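# Load steel nuts onto scale until needle meets red mark

## Task

Move steel nuts one at a time from the tray onto the scale's dish, and stop at the number of nuts that brings the needle closest to the red marker. The dish may hold only these nuts, and each must rest on nothing but the dish or other nuts once released. At the end the scale and the nuts must be motionless. Anything held in place only by the robot at the end does not count. Anything the robot is touching at the end must not sink more than about a fingernail's width when released, or the task fails. Nothing may be put or knocked off the table.

## Robot and tools

Robot: a single arm with six joints (waist, shoulder, elbow, forearm roll, wrist pitch, wrist roll) and one parallel gripper. Occasionally a loose object gets a brief push from outside.

Frames. The scene frame has its origin on the table top directly under the arm's base, +z up, and +y to the left when facing along +x. The base may be slightly tilted. Result poses (end_effector_position in metres, end_effector_quat_wxyz, velocities in m/s and rad/s) are in this frame. The gripper has its own axes: the fingers point along its +z and open and close along its y. The reported hand point sits between the closed finger pads, about 2 cm short of the fingertips; closing pushes the tips roughly 10 mm further along +z. Reported position can be off, more so at long reach.

execute_actions takes "actions", a list with at most one item, plus optional "pictures" (true to get camera images). An empty list returns the current state with pictures. An item {"rows": [...], "steps": n} runs up to 15 control steps of 1/30 s each (default 15, minimum 6). Each row is seven numbers in [-1, 1]: dx, dy, dz, rx, ry, rz, opening. One row is used per step; if rows run out, the last one repeats. An item with only "steps" (up to 300) is a wait counted from the previous result, including your reply time. A refused call moves nothing.

Row layout. dx, dy, dz are a position offset and rx, ry, rz a rotation vector offset, both in the gripper's own axes, scaled so 1.0 equals 0.6 m or 180 degrees. Every row is an offset from the gripper pose printed in the most recent result that shows it (before any such result in the scene, or for later calls in the same reply, from where the arm is when the action begins), not from the previous row. So all-zero offsets pull the arm back to that reference pose rather than holding still. The seventh number, opening, is absolute: +1 fully open (0.084 m), -1 closed.

move takes "target", one seven-number row laid out and referenced exactly as above (offset in gripper axes from the last shown pose, absolute opening), and optional "speed" in m/s, 0.002 to 0.5, default 0.25; rotation is capped at twice that in rad/s. It drives a straight path lasting 0.5 to 10 s (longer paths stop short). It does not avoid obstacles, the hand can lag, stray or overshoot the speed, especially with the arm nearly straight. The opening is sent when the move starts. The result adds a "move:" line: done (resting near target), off_target, moving, held or fault, plus which limits applied (paced = pose clipped; held = a check blocked some steps, after which the arm may surge fast), and the distance left to target.

wait takes "seconds" (0 to 10) and sends nothing new. zoom_image takes "camera" (cam_head_left, cam_head_right or cam_wrist) and "region" [x0, y0, x1, y1] in pixels of that camera's latest 672x504 image, top-left origin, at most 504 by 504. finished_scene takes "scene", the number of the current scene, ends and grades it irreversibly; call it only when the nuts and scale are settled and the gripper has let go.

Control details. Each step the commanded pose is clipped to within 70 mm and 16 degrees of the measured one, then reached by damped inverse kinematics, favouring position over orientation. After an action the arm only continues to the last clipped pose, so check the printed pose and send the remainder. A "Hand target" line shows where the controller is heading. Results are taken 6 steps before an action ends; those steps run while you write. "pose unreachable" and HELD mark steps changed or blocked by the clearance check (a mount under the base counts as arm).

Gripping. grip_measured is the finger opening on the command scale. To hold something, command an opening clearly below grip_measured; the gap sets the squeeze (up to about 24 N per pad for parts up to about 6 cm). Fast closing can press much harder. Resending grip_measured still presses lightly.

Cautions. Fast moves and targets set far past contact hit and push harder. If contact torque on any joint hits its limit (waist and shoulder 47.5, elbow and forearm roll 28.5, wrist pitch and wrist roll 19 N m, held weight included), the arm backs off, pauses 10 s and drops the rest of the call. Holding loads heats motors: a MOTOR HOT warning appears at 65 °C and at 80 °C the brakes lock until cooled. Avoid dropping or flinging nuts, slamming the dish, pressing on the scale, and knocking anything off the table. Release nuts gently onto the dish, lift clear before finishing, and read the needle against the red marker in camera images (zoom helps) after each addition.

Cameras: cam_head_left and cam_head_right are fixed head views, cam_wrist rides on the hand; all 672x504, with calibration given as pinhole plus radial distortion and world-to-camera transforms, accurate to a few degrees and millimetres.

Each tool is called after "Call:" by a JSON object that holds its "api" and its "payload", one argument or row to a line.

## Session

Call:
{"api": "execute_actions", "payload": {
  "actions": []
}}

Scene clock: 0.00 s of 7600.00 s.
end_effector_position=(+0.3244, -0.2063, +0.1416) grip_measured=+1.00 end_effector_quat_wxyz=(-0.548, +0.429, +0.657, -0.289) end_effector_velocity=(+0.000, +0.000, +0.001) end_effector_angular_velocity=(+0.000, -0.000, -0.001)
Joint positions: [-0.331  1.018 -1.938 -0.327  2.219 -2.338  0.084]
Joint velocities: [-0.    -0.001 -0.     0.001  0.001  0.    -0.   ]
Joint torques (N m, as the arm reports them, + toward a larger angle): no reading
Motor temperatures (°C, as the motors report them): [36 38 33 31 34 34]
Hand target: +0.324, -0.206, +0.142; -0.548, +0.429, +0.657, -0.289

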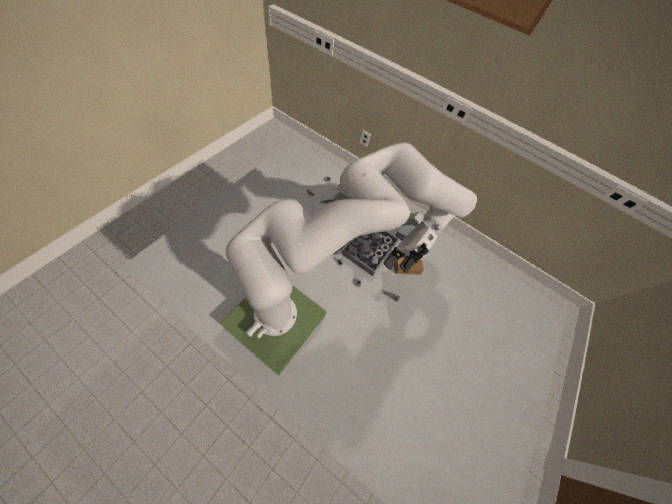

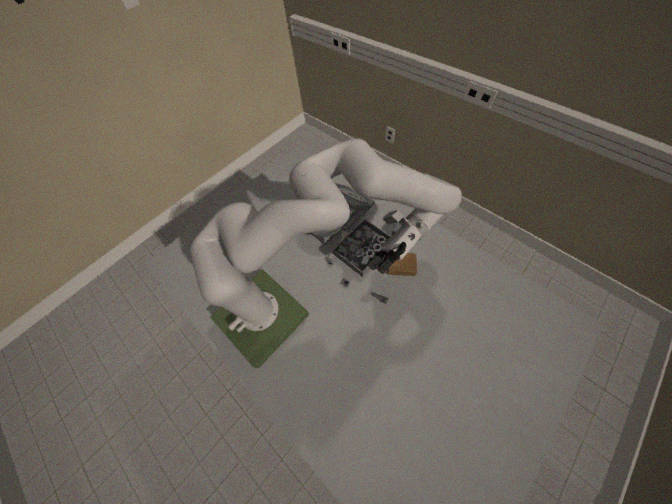

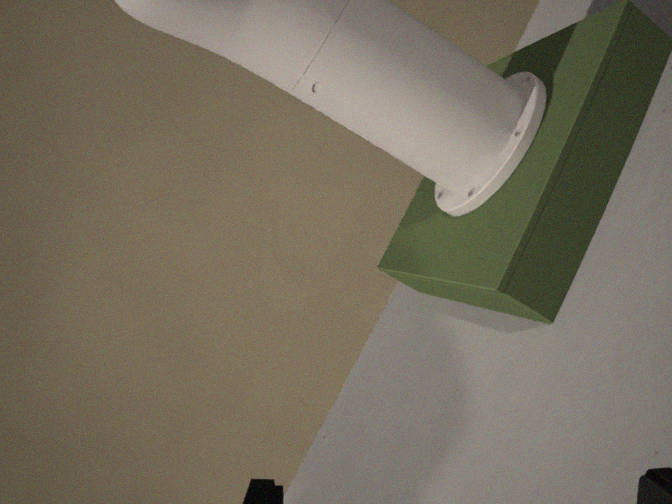

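Call:
{"api": "zoom_image", "payload": {
  "camera": "cam_head_right",
  "region": [280, 130, 480, 320]
}}

Call:
{"api": "zoom_image", "payload": {
  "camera": "cam_head_left",
  "region": [280, 130, 480, 320]
}}

Region (280, 130, 480, 320) of cam_head_right's 672x504 image, scaled by 2.520, with more detail than that image has; it fills the top 479 rows of this view, and the rest is white.

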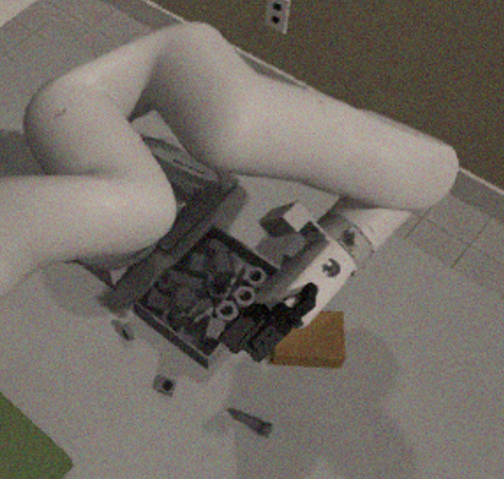

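Region (280, 130, 480, 320) of cam_head_left's 672x504 image, scaled by 2.520, with more detail than that image has; it fills the top 479 rows of this view, and the rest is white.

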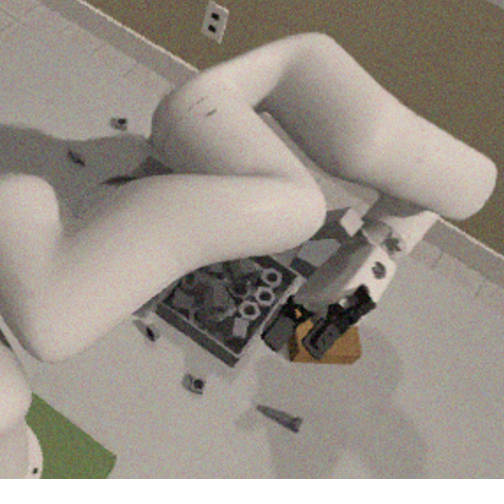

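Call:
{"api": "move", "payload": {
  "target": [0.3175, -0.198, -0.122, -0.436, 0.230, 0.522, 1],
  "speed": 0.35
}}

Scene clock: 5.27 s of 7600.00 s.
end_effector_position=(+0.3595, -0.1002, +0.3486) grip_measured=+1.00 end_effector_quat_wxyz=(+0.001, +1.000, +0.001, +0.001) end_effector_velocity=(+0.000, +0.000, +0.001) end_effector_angular_velocity=(-0.008, -0.003, -0.009)
Joint positions: [-0.237 -0.382 -0.97  -0.007  1.346 -0.263  0.084]
Joint velocities: [ 0.006 -0.004  0.001 -0.007 -0.002  0.016 -0.   ]
Joint torques (N m, as the arm reports them, + toward a larger angle): [  0.75 -13.06 -11.88   0.2   -2.07  -0.1 ]
Motor temperatures (°C, as the motors report them): [36 39 34 31 34 34]
Hand target: +0.360, -0.100, +0.349; +0.002, +1.000, +0.000, +0.001
Off the commanded pose: 0.001 m, 0 deg.
Kept back: nothing.
move: done
camera_calibration (this result's frames):
cam_wrist: T_world_to_cam=[[0.0126954, -0.99986, 0.0108761, -0.0760121], [-0.999914, -0.0127289, -0.0030176, 0.424783], [0.00315562, -0.0108369, -0.999936, 0.472848], [0, 0, 0, 1]] pos_world=[0.424219, -0.0654703, 0.474927]

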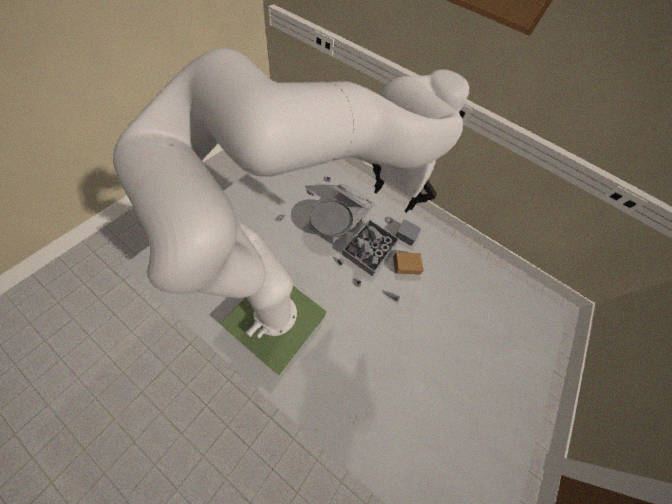

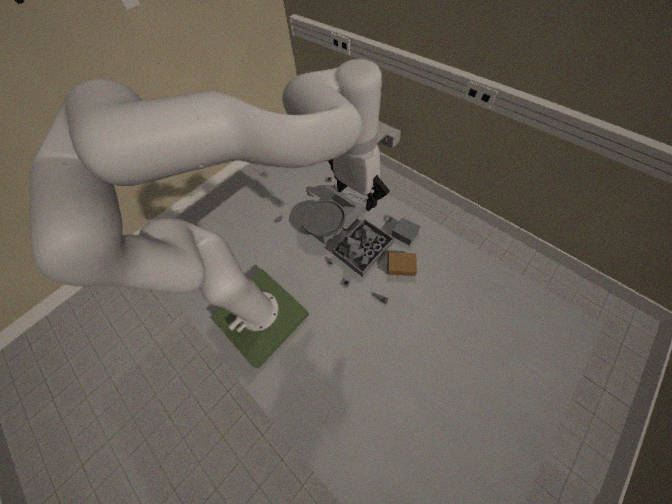

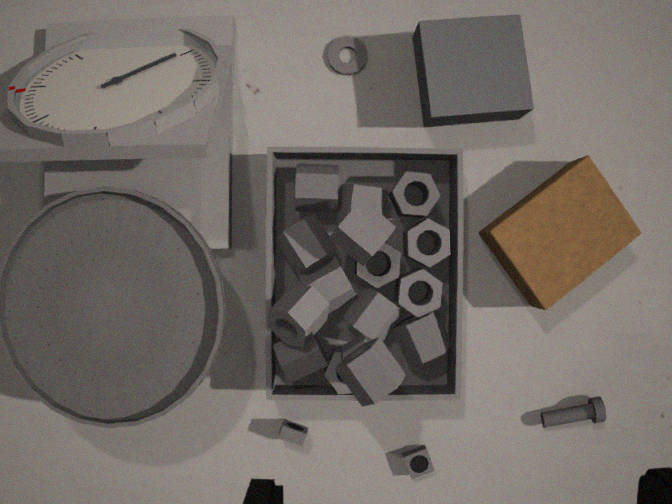

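Call:
{"api": "zoom_image", "payload": {
  "camera": "cam_wrist",
  "region": [0, 0, 250, 180]
}}

Call:
{"api": "zoom_image", "payload": {
  "camera": "cam_wrist",
  "region": [240, 130, 500, 420]
}}

Region (0, 0, 250, 180) of cam_wrist's 672x504 image, scaled by 2.016, with more detail than that image has; it fills the top 363 rows of this view, and the rest is white.

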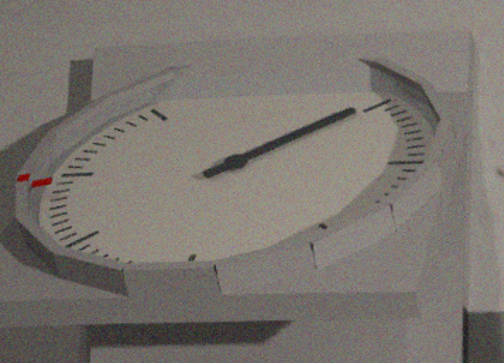

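Region (240, 130, 500, 420) of cam_wrist's 672x504 image, scaled by 1.738, with more detail than that image has; it fills the left 452 columns of this view, and the rest is white.

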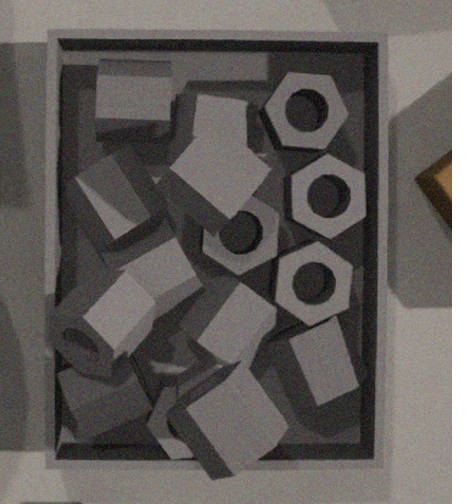

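Call:
{"api": "move", "payload": {
  "target": [-0.03, 0.043, 0.3, 0, 0, 0, 1],
  "speed": 0.3
}}

Scene clock: 7.63 s of 7600.00 s.
end_effector_position=(+0.3422, -0.1258, +0.1691) grip_measured=+1.00 end_effector_quat_wxyz=(+0.001, +1.000, +0.001, +0.001) end_effector_velocity=(-0.001, -0.000, -0.003) end_effector_angular_velocity=(+0.001, +0.004, +0.000)
Joint positions: [-0.322 -0.231 -0.568 -0.008  0.792 -0.345  0.084]
Joint velocities: [-0.002  0.006  0.003 -0.001 -0.005 -0.001 -0.   ]
Joint torques (N m, as the arm reports them, + toward a larger angle): [  0.69 -14.85 -10.58   0.53  -1.93  -0.08]
Motor temperatures (°C, as the motors report them): [36 39 34 31 34 34]
Hand target: +0.342, -0.126, +0.169; +0.001, +1.000, +0.001, +0.001
Off the commanded pose: 0.001 m, 0 deg.
Kept back: nothing.
move: done
camera_calibration (this result's frames):
cam_wrist: T_world_to_cam=[[0.0137864, -0.999852, 0.0103257, -0.0997468], [-0.999897, -0.0138272, -0.00389778, 0.406564], [0.00403997, -0.0102709, -0.999939, 0.292902], [0, 0, 0, 1]] pos_world=[0.406714, -0.0911019, 0.295498]

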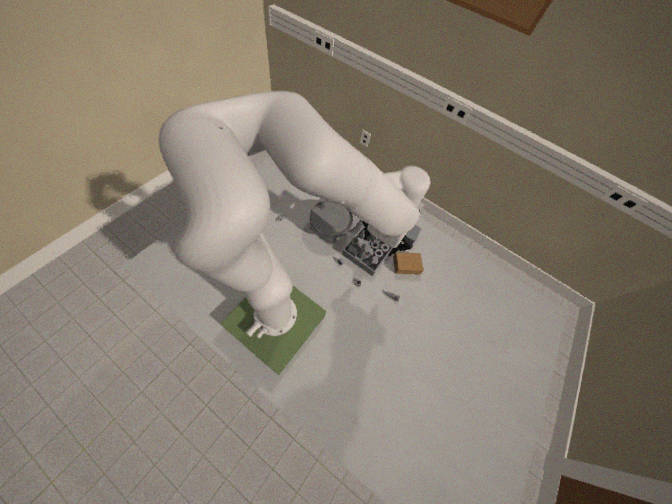

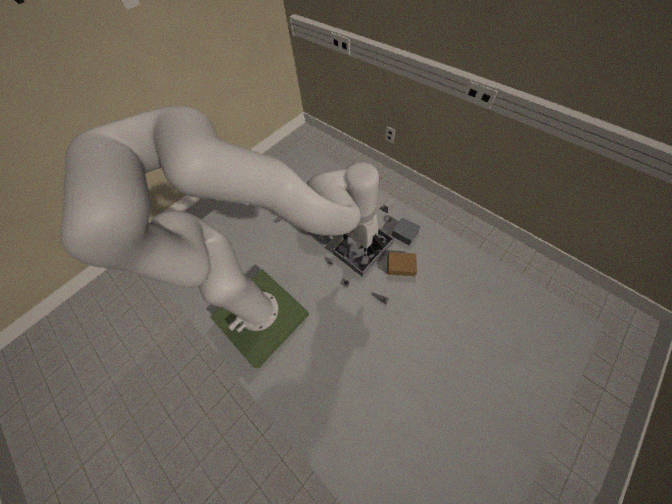

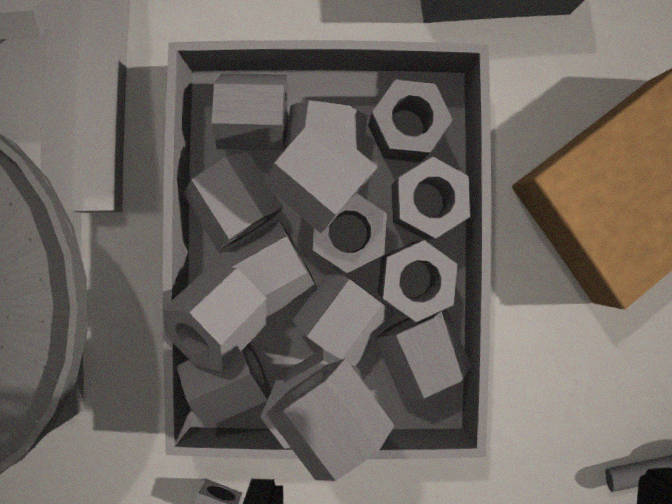

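Call:
{"api": "zoom_image", "payload": {
  "camera": "cam_wrist",
  "region": [150, 250, 500, 504]
}}

Call:
{"api": "zoom_image", "payload": {
  "camera": "cam_wrist",
  "region": [150, 30, 500, 300]
}}

Region (150, 250, 500, 504) of cam_wrist's 672x504 image, scaled by 1.440, with more detail than that image has; it fills the top 366 rows of this view, and the rest is white.

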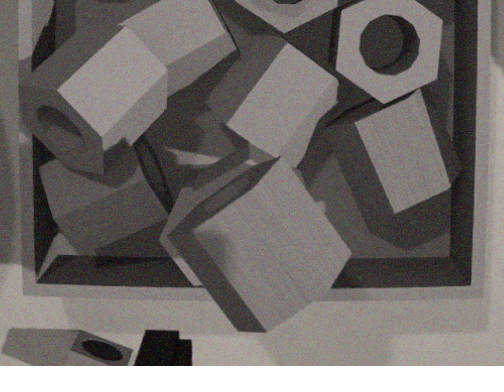

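Region (150, 30, 500, 300) of cam_wrist's 672x504 image, scaled by 1.440, with more detail than that image has; it fills the top 389 rows of this view, and the rest is white.

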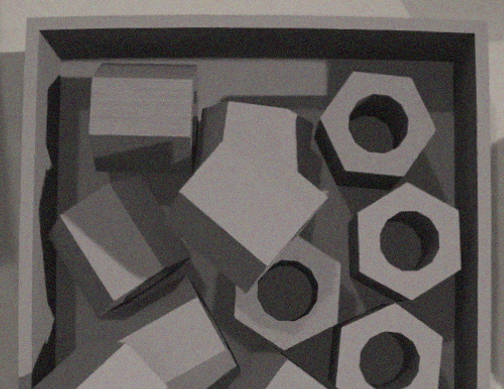

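Call:
{"api": "move", "payload": {
  "target": [0.0, -0.055, 0.06, 0, 0, 0.293, 0.1],
  "speed": 0.4
}}

Scene clock: 11.47 s of 7600.00 s.
end_effector_position=(+0.3424, -0.0929, +0.1332) grip_measured=+0.09 end_effector_quat_wxyz=(+0.000, +0.897, -0.443, +0.002) end_effector_velocity=(-0.001, +0.000, -0.001) end_effector_angular_velocity=(-0.005, +0.004, -0.009)
Joint positions: [-0.235 -0.176 -0.496 -0.009  0.666  0.663  0.048]
Joint velocities: [ 0.003  0.001  0.002 -0.01  -0.001  0.02   0.   ]
Joint torques (N m, as the arm reports them, + toward a larger angle): [  0.78 -14.19  -9.87   0.24  -2.07   0.23]
Motor temperatures (°C, as the motors report them): [36 39 34 31 34 34]
Hand target: +0.342, -0.093, +0.133; +0.000, +0.896, -0.443, +0.002
Off the commanded pose: 0.000 m, 0 deg.
Kept back: nothing.
move: done
camera_calibration (this result's frames):
cam_wrist: T_world_to_cam=[[-0.786778, -0.617198, 0.00689106, 0.243612], [-0.617231, 0.786768, -0.00462553, 0.35055], [-0.0025668, -0.00789264, -0.999966, 0.25981], [0, 0, 0, 1]] pos_world=[0.408706, -0.123394, 0.259744]

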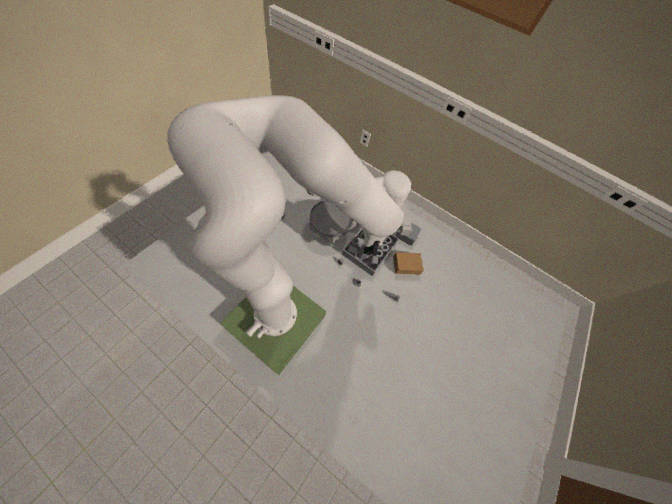

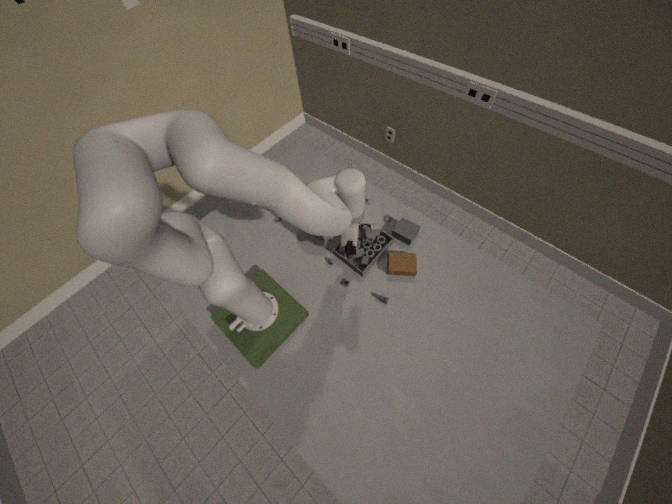

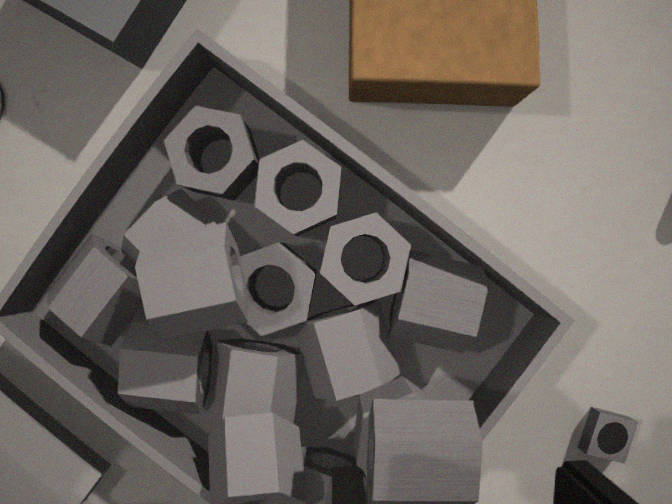

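Call:
{"api": "zoom_image", "payload": {
  "camera": "cam_wrist",
  "region": [300, 340, 620, 504]
}}

Region (300, 340, 620, 504) of cam_wrist's 672x504 image, scaled by 1.575, with more detail than that image has; it fills the top 258 rows of this view, and the rest is white.

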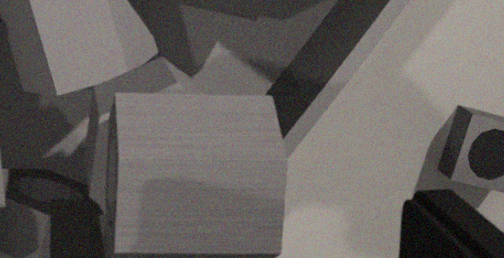

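Call:
{"api": "move", "payload": {
  "target": [0.002, -0.003, 0.112, 0, 0, 0, 0.1],
  "speed": 0.1
}}

Scene clock: 13.50 s of 7600.00 s.
end_effector_position=(+0.3450, -0.0927, +0.0665) grip_measured=+0.09 end_effector_quat_wxyz=(-0.000, +0.897, -0.443, +0.002) end_effector_velocity=(-0.001, +0.000, -0.003) end_effector_angular_velocity=(+0.001, +0.002, +0.000)
Joint positions: [-0.235  0.044 -0.475 -0.013  0.423  0.668  0.048]
Joint velocities: [-0.     0.01  -0.     0.    -0.007 -0.     0.   ]
Joint torques (N m, as the arm reports them, + toward a larger angle): [  0.98 -16.64  -8.47   0.35  -2.15   0.02]
Motor temperatures (°C, as the motors report them): [36 39 34 31 34 34]
Hand target: +0.345, -0.093, +0.066; -0.000, +0.897, -0.443, +0.002
Off the commanded pose: 0.001 m, 0 deg.
Kept back: nothing.
move: done
camera_calibration (this result's frames):
cam_wrist: T_world_to_cam=[[-0.786614, -0.617415, 0.00617374, 0.246198], [-0.617443, 0.786601, -0.00483903, 0.351779], [-0.00186857, -0.00761838, -0.999969, 0.192885], [0, 0, 0, 1]] pos_world=[0.411226, -0.123234, 0.193061]

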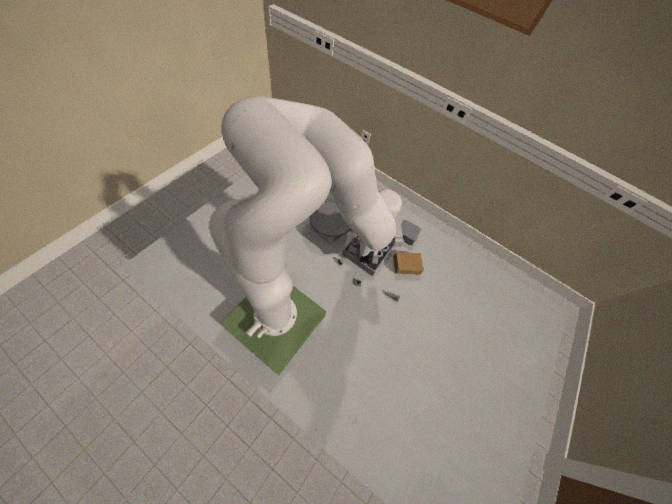

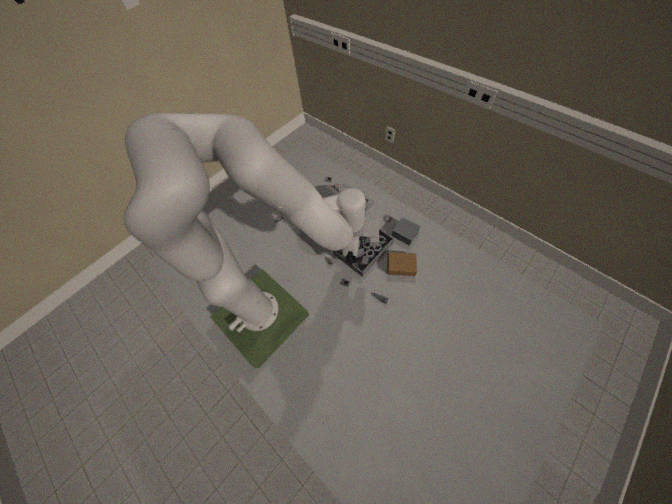

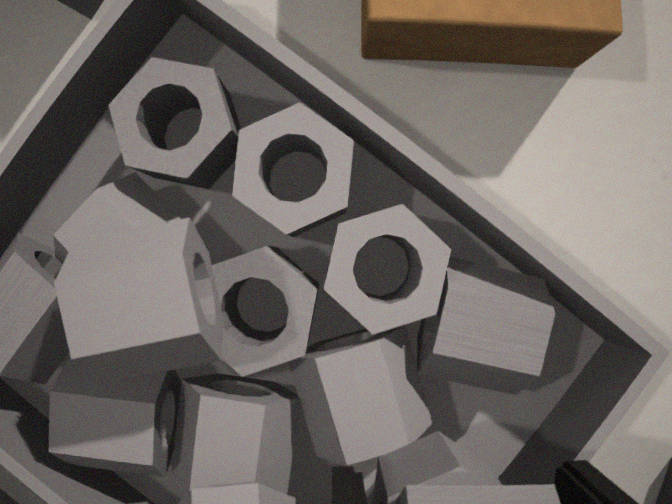

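Call:
{"api": "move", "payload": {
  "target": [0, 0, 0.004, 0, 0, 0, -0.6],
  "speed": 0.05
}}

Scene clock: 14.43 s of 7600.00 s.
end_effector_position=(+0.3462, -0.0931, +0.0650) grip_measured=-0.33 end_effector_quat_wxyz=(-0.000, +0.897, -0.443, +0.004) end_effector_velocity=(-0.000, +0.000, -0.000) end_effector_angular_velocity=(-0.000, +0.000, +0.001)
Joint positions: [-0.235  0.052 -0.476 -0.013  0.414  0.668  0.03 ]
Joint velocities: [ 0.001  0.001  0.001 -0.001 -0.001 -0.     0.   ]
Joint torques (N m, as the arm reports them, + toward a larger angle): [  1.08 -11.79  -5.09   0.4   -0.27  -0.04]
Motor temperatures (°C, as the motors report them): [36 39 34 31 34 34]
Hand target: +0.345, -0.093, +0.064; -0.000, +0.897, -0.443, +0.002
Off the commanded pose: 0.002 m, 0 deg.
Kept back: nothing.
move: done
camera_calibration (this result's frames):
cam_wrist: T_world_to_cam=[[-0.786723, -0.617293, 0.00410413, 0.247139], [-0.617305, 0.786688, -0.007555, 0.352978], [0.00143498, -0.00847718, -0.999963, 0.190217], [0, 0, 0, 1]] pos_world=[0.412052, -0.123514, 0.191862]

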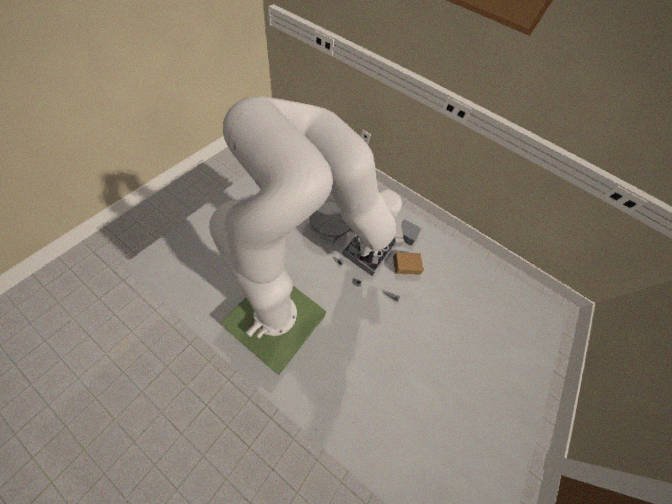

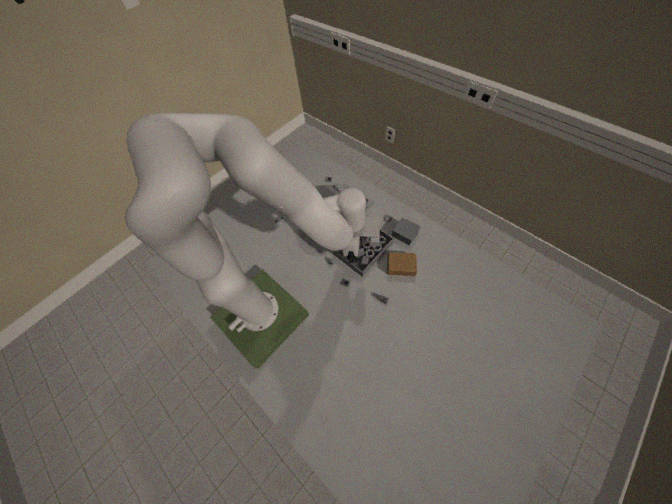

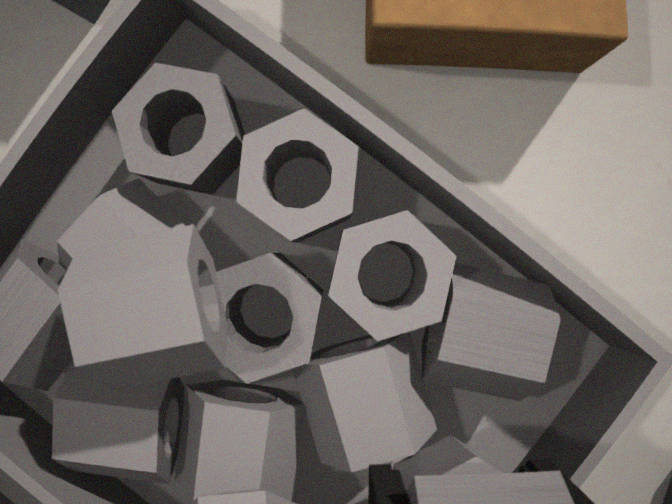

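Call:
{"api": "move", "payload": {
  "target": [0, 0, -0.12, 0, 0, 0, -0.6],
  "speed": 0.2
}}

Scene clock: 16.50 s of 7600.00 s.
end_effector_position=(+0.3454, -0.0931, +0.1364) grip_measured=-0.33 end_effector_quat_wxyz=(-0.000, +0.897, -0.443, +0.003) end_effector_velocity=(+0.001, -0.000, +0.003) end_effector_angular_velocity=(-0.001, -0.002, +0.001)
Joint positions: [-0.233 -0.176 -0.507 -0.009  0.673  0.665  0.03 ]
Joint velocities: [ 0.    -0.006 -0.003 -0.001  0.006  0.    -0.   ]
Joint torques (N m, as the arm reports them, + toward a larger angle): [  0.9  -15.28 -10.56   0.39  -2.33   0.02]
Motor temperatures (°C, as the motors report them): [36 39 34 31 34 34]
Hand target: +0.346, -0.093, +0.137; -0.000, +0.897, -0.443, +0.004
Off the commanded pose: 0.001 m, 0 deg.
Kept back: nothing.
move: done
camera_calibration (this result's frames):
cam_wrist: T_world_to_cam=[[-0.786899, -0.617061, 0.00506468, 0.246166], [-0.617081, 0.786867, -0.0070754, 0.352832], [0.000380715, -0.00869295, -0.999962, 0.261966], [0, 0, 0, 1]] pos_world=[0.411334, -0.123456, 0.263205]

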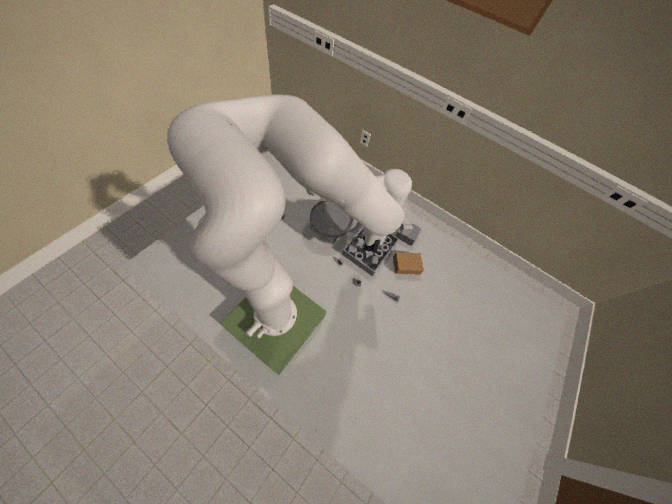

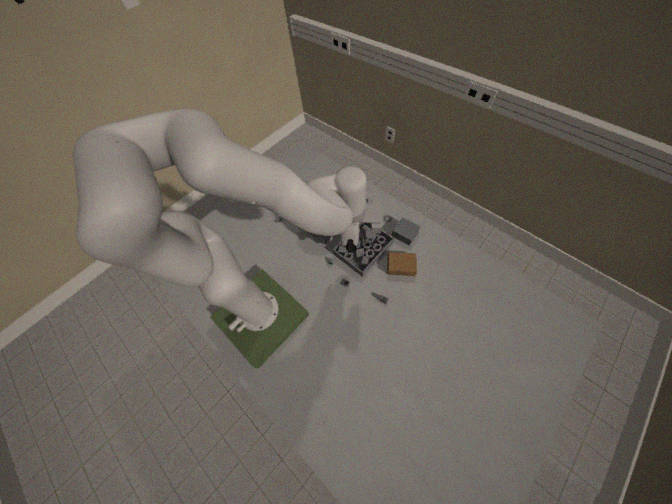

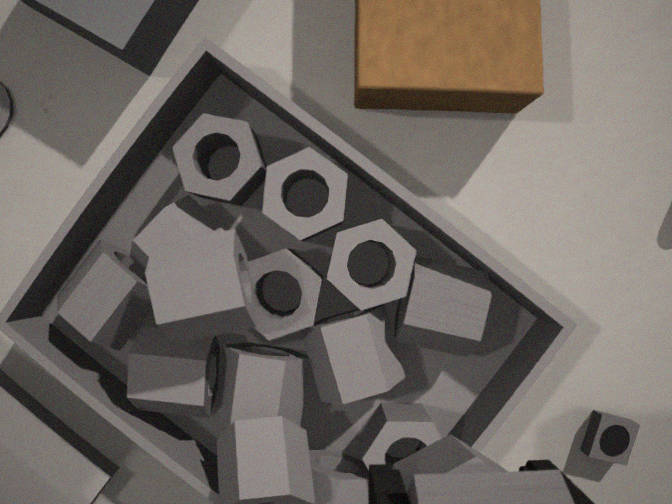

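Call:
{"api": "zoom_image", "payload": {
  "camera": "cam_wrist",
  "region": [330, 380, 620, 504]
}}

Call:
{"api": "zoom_image", "payload": {
  "camera": "cam_head_right",
  "region": [310, 200, 410, 290]
}}

Region (330, 380, 620, 504) of cam_wrist's 672x504 image, scaled by 1.738, with more detail than that image has; it fills the top 216 rows of this view, and the rest is white.

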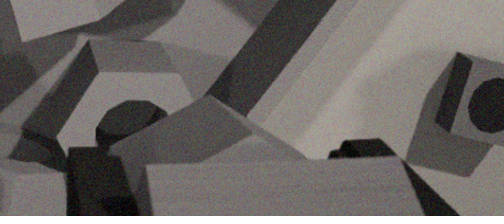

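Region (310, 200, 410, 290) of cam_head_right's 672x504 image, scaled by 5.040, with more detail than that image has; it fills the top 454 rows of this view, and the rest is white.

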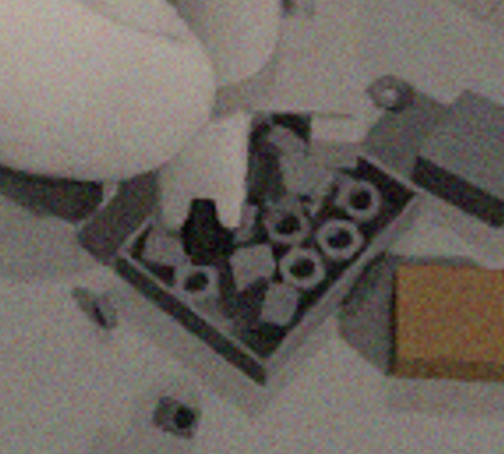

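Call:
{"api": "move", "payload": {
  "target": [-0.175, -0.2, -0.055, 0, 0, -0.293, -0.75],
  "speed": 0.15
}}

Scene clock: 20.53 s of 7600.00 s.
end_effector_position=(+0.3772, +0.0626, +0.1692) grip_measured=-0.33 end_effector_quat_wxyz=(+0.002, +1.000, +0.001, +0.003) end_effector_velocity=(+0.000, +0.001, -0.000) end_effector_angular_velocity=(+0.001, +0.002, +0.007)
Joint positions: [ 0.198 -0.166 -0.629 -0.016  0.789  0.18   0.03 ]
Joint velocities: [ 0.003  0.003 -0.003  0.002  0.002 -0.006  0.   ]
Joint torques (N m, as the arm reports them, + toward a larger angle): [  0.89 -16.74 -11.18   0.36  -2.3    0.06]
Motor temperatures (°C, as the motors report them): [36 39 35 31 34 34]
Hand target: +0.377, +0.063, +0.169; +0.002, +1.000, +0.002, +0.003
Off the commanded pose: 0.001 m, 0 deg.
Kept back: nothing.
move: done
camera_calibration (this result's frames):
cam_wrist: T_world_to_cam=[[0.0136272, -0.999828, 0.012616, 0.087752], [-0.999876, -0.0137248, -0.00767805, 0.444807], [0.00784987, -0.0125098, -0.999891, 0.293525], [0, 0, 0, 1]] pos_world=[0.441252, 0.0975137, 0.295801]

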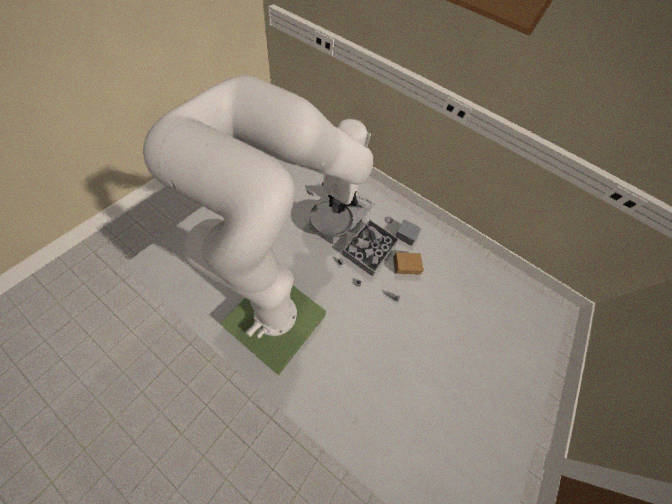

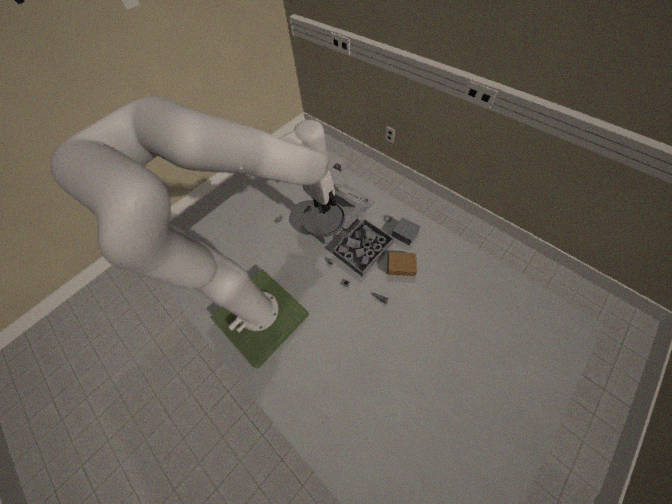

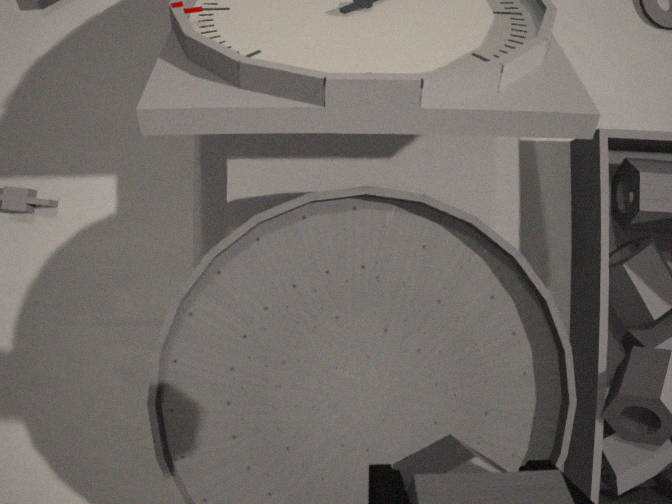

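Call:
{"api": "zoom_image", "payload": {
  "camera": "cam_head_left",
  "region": [295, 170, 385, 250]
}}

Call:
{"api": "zoom_image", "payload": {
  "camera": "cam_head_right",
  "region": [280, 170, 370, 250]
}}

Region (295, 170, 385, 250) of cam_head_left's 672x504 image, scaled by 5.600, with more detail than that image has.

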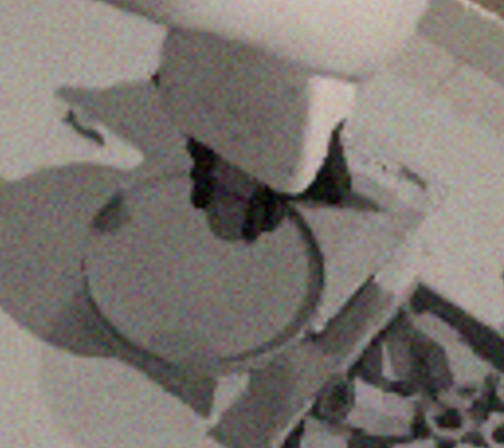

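Region (280, 170, 370, 250) of cam_head_right's 672x504 image, scaled by 5.600, with more detail than that image has.

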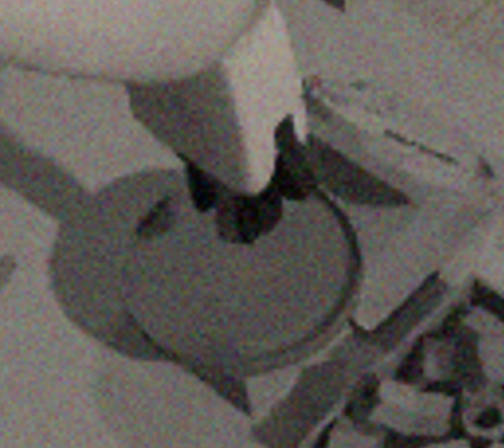

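Call:
{"api": "move", "payload": {
  "target": [0.088, -0.037, 0.105, 0, 0, 0, -0.75],
  "speed": 0.1
}}

Scene clock: 23.23 s of 7600.00 s.
end_effector_position=(+0.4304, +0.0845, +0.1070) grip_measured=-0.33 end_effector_quat_wxyz=(+0.002, +1.000, +0.001, +0.003) end_effector_velocity=(+0.001, -0.000, -0.003) end_effector_angular_velocity=(-0.002, +0.003, +0.002)
Joint positions: [ 0.225  0.152 -0.784 -0.019  0.626  0.211  0.03 ]
Joint velocities: [-0.     0.01  -0.004 -0.002 -0.002 -0.     0.   ]
Joint torques (N m, as the arm reports them, + toward a larger angle): [  0.9  -21.75  -9.94   0.51  -2.44  -0.04]
Motor temperatures (°C, as the motors report them): [36 39 35 31 34 34]
Hand target: +0.430, +0.085, +0.107; +0.002, +1.000, +0.001, +0.003
Off the commanded pose: 0.000 m, 0 deg.
Kept back: nothing.
move: done
camera_calibration (this result's frames):
cam_wrist: T_world_to_cam=[[0.0138225, -0.999828, 0.0123459, 0.109729], [-0.99987, -0.0139239, -0.00816595, 0.497917], [0.00833645, -0.0122314, -0.99989, 0.23088], [0, 0, 0, 1]] pos_world=[0.49441, 0.119467, 0.233566]

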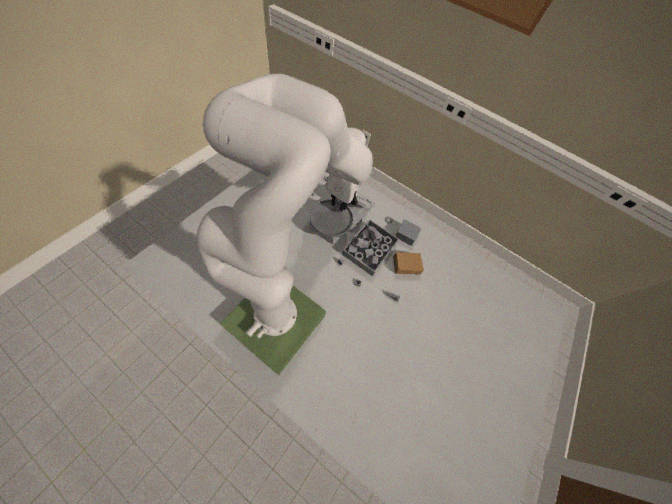

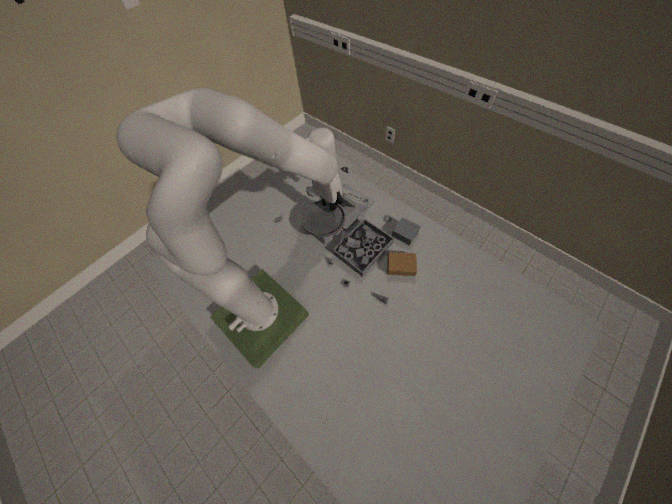

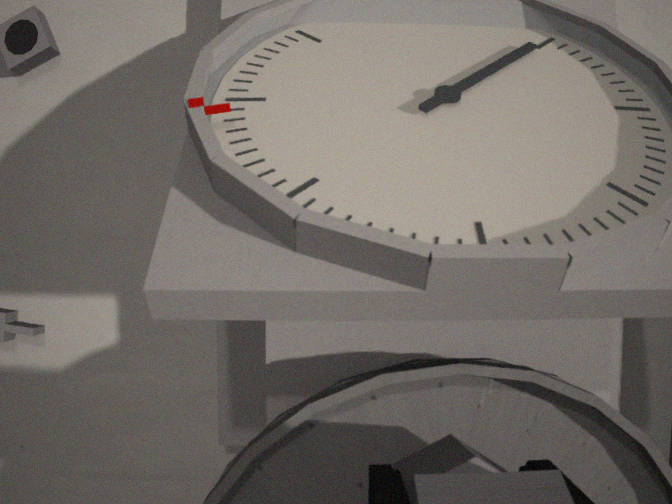

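Call:
{"api": "move", "payload": {
  "target": [0, 0, 0.017, 0, 0, 0, -0.75],
  "speed": 0.02
}}

Scene clock: 24.23 s of 7600.00 s.
end_effector_position=(+0.4305, +0.0845, +0.0971) grip_measured=-0.33 end_effector_quat_wxyz=(+0.002, +1.000, +0.001, +0.003) end_effector_velocity=(+0.000, +0.000, -0.001) end_effector_angular_velocity=(-0.000, -0.001, +0.000)
Joint positions: [ 0.225  0.177 -0.781 -0.02   0.597  0.212  0.03 ]
Joint velocities: [ 0.001  0.004  0.    -0.001 -0.005  0.001  0.   ]
Joint torques (N m, as the arm reports them, + toward a larger angle): [  0.82 -21.67  -9.99   0.39  -2.75  -0.07]
Motor temperatures (°C, as the motors report them): [36 39 35 31 34 34]
Hand target: +0.430, +0.085, +0.097; +0.002, +1.000, +0.001, +0.003
Off the commanded pose: 0.000 m, 0 deg.
Kept back: nothing.
move: done
camera_calibration (this result's frames):
cam_wrist: T_world_to_cam=[[0.0138581, -0.999828, 0.0122904, 0.109833], [-0.999869, -0.0139592, -0.0081849, 0.497915], [0.00835506, -0.0121753, -0.999891, 0.220962], [0, 0, 0, 1]] pos_world=[0.494481, 0.119455, 0.223663]

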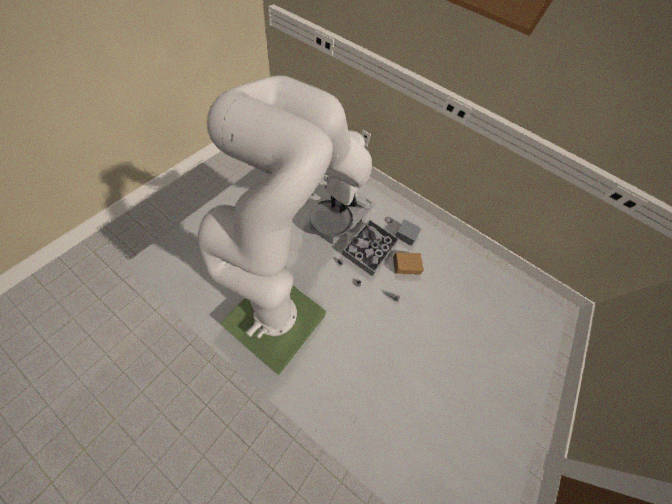

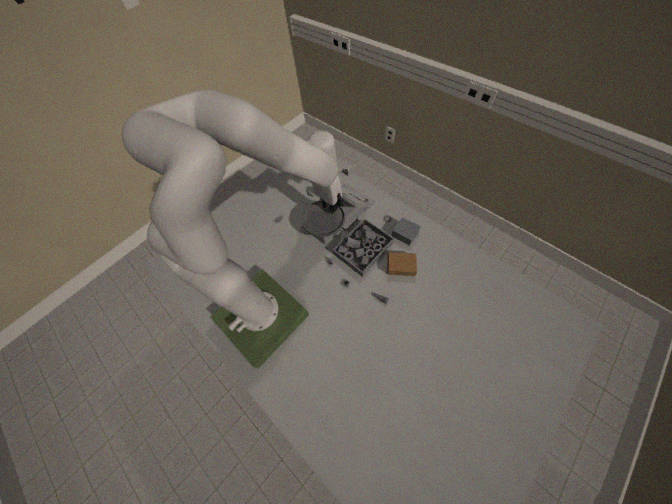

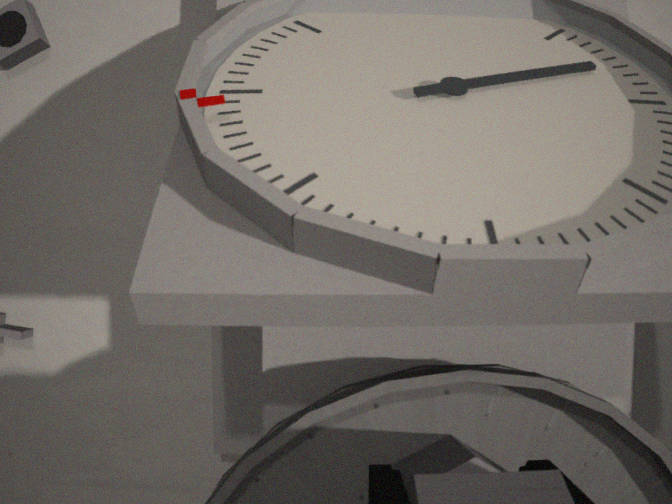

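Contact made. Release.

Call:
{"api": "move", "payload": {
  "target": [0, 0, 0.002, 0, 0, 0, 0.05],
  "speed": 0.02
}}

Scene clock: 25.17 s of 7600.00 s.
end_effector_position=(+0.4305, +0.0845, +0.0959) grip_measured=+0.04 end_effector_quat_wxyz=(+0.002, +1.000, +0.001, +0.003) end_effector_velocity=(+0.001, +0.000, +0.001) end_effector_angular_velocity=(+0.001, -0.002, -0.001)
Joint positions: [ 0.224  0.18  -0.78  -0.02   0.594  0.212  0.046]
Joint velocities: [ 0.    -0.    -0.002  0.001 -0.     0.     0.   ]
Joint torques (N m, as the arm reports them, + toward a larger angle): [  0.84 -21.05  -9.44   0.66  -2.07   0.13]
Motor temperatures (°C, as the motors report them): [36 39 35 31 34 34]
Hand target: +0.430, +0.085, +0.096; +0.002, +1.000, +0.001, +0.003
Off the commanded pose: 0.000 m, 0 deg.
Kept back: nothing.
move: done
camera_calibration (this result's frames):
cam_wrist: T_world_to_cam=[[0.0138611, -0.999829, 0.0122782, 0.109847], [-0.999869, -0.0139625, -0.00821625, 0.497928], [0.00838628, -0.0121627, -0.999891, 0.219782], [0, 0, 0, 1]] pos_world=[0.494497, 0.119454, 0.2225]

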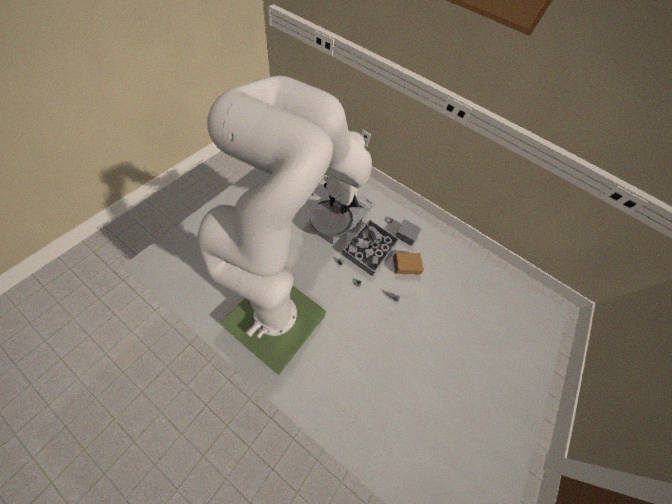

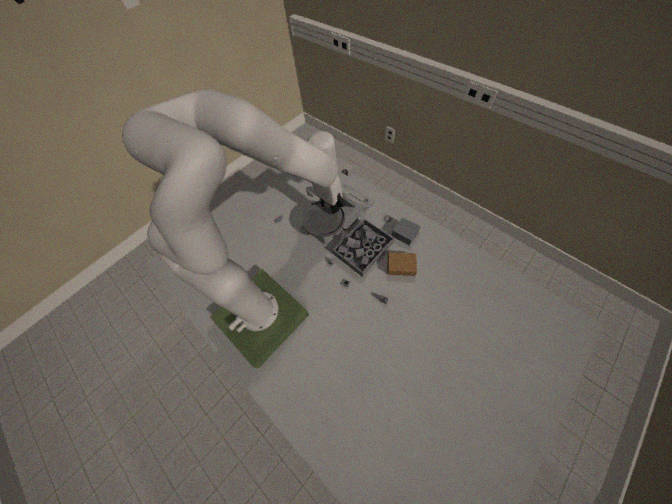

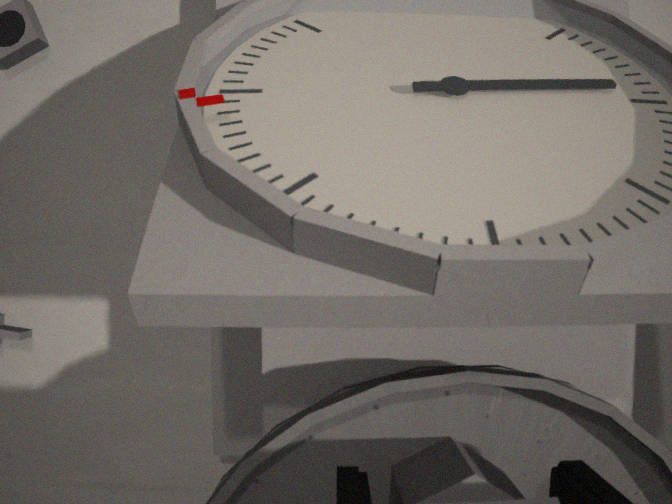

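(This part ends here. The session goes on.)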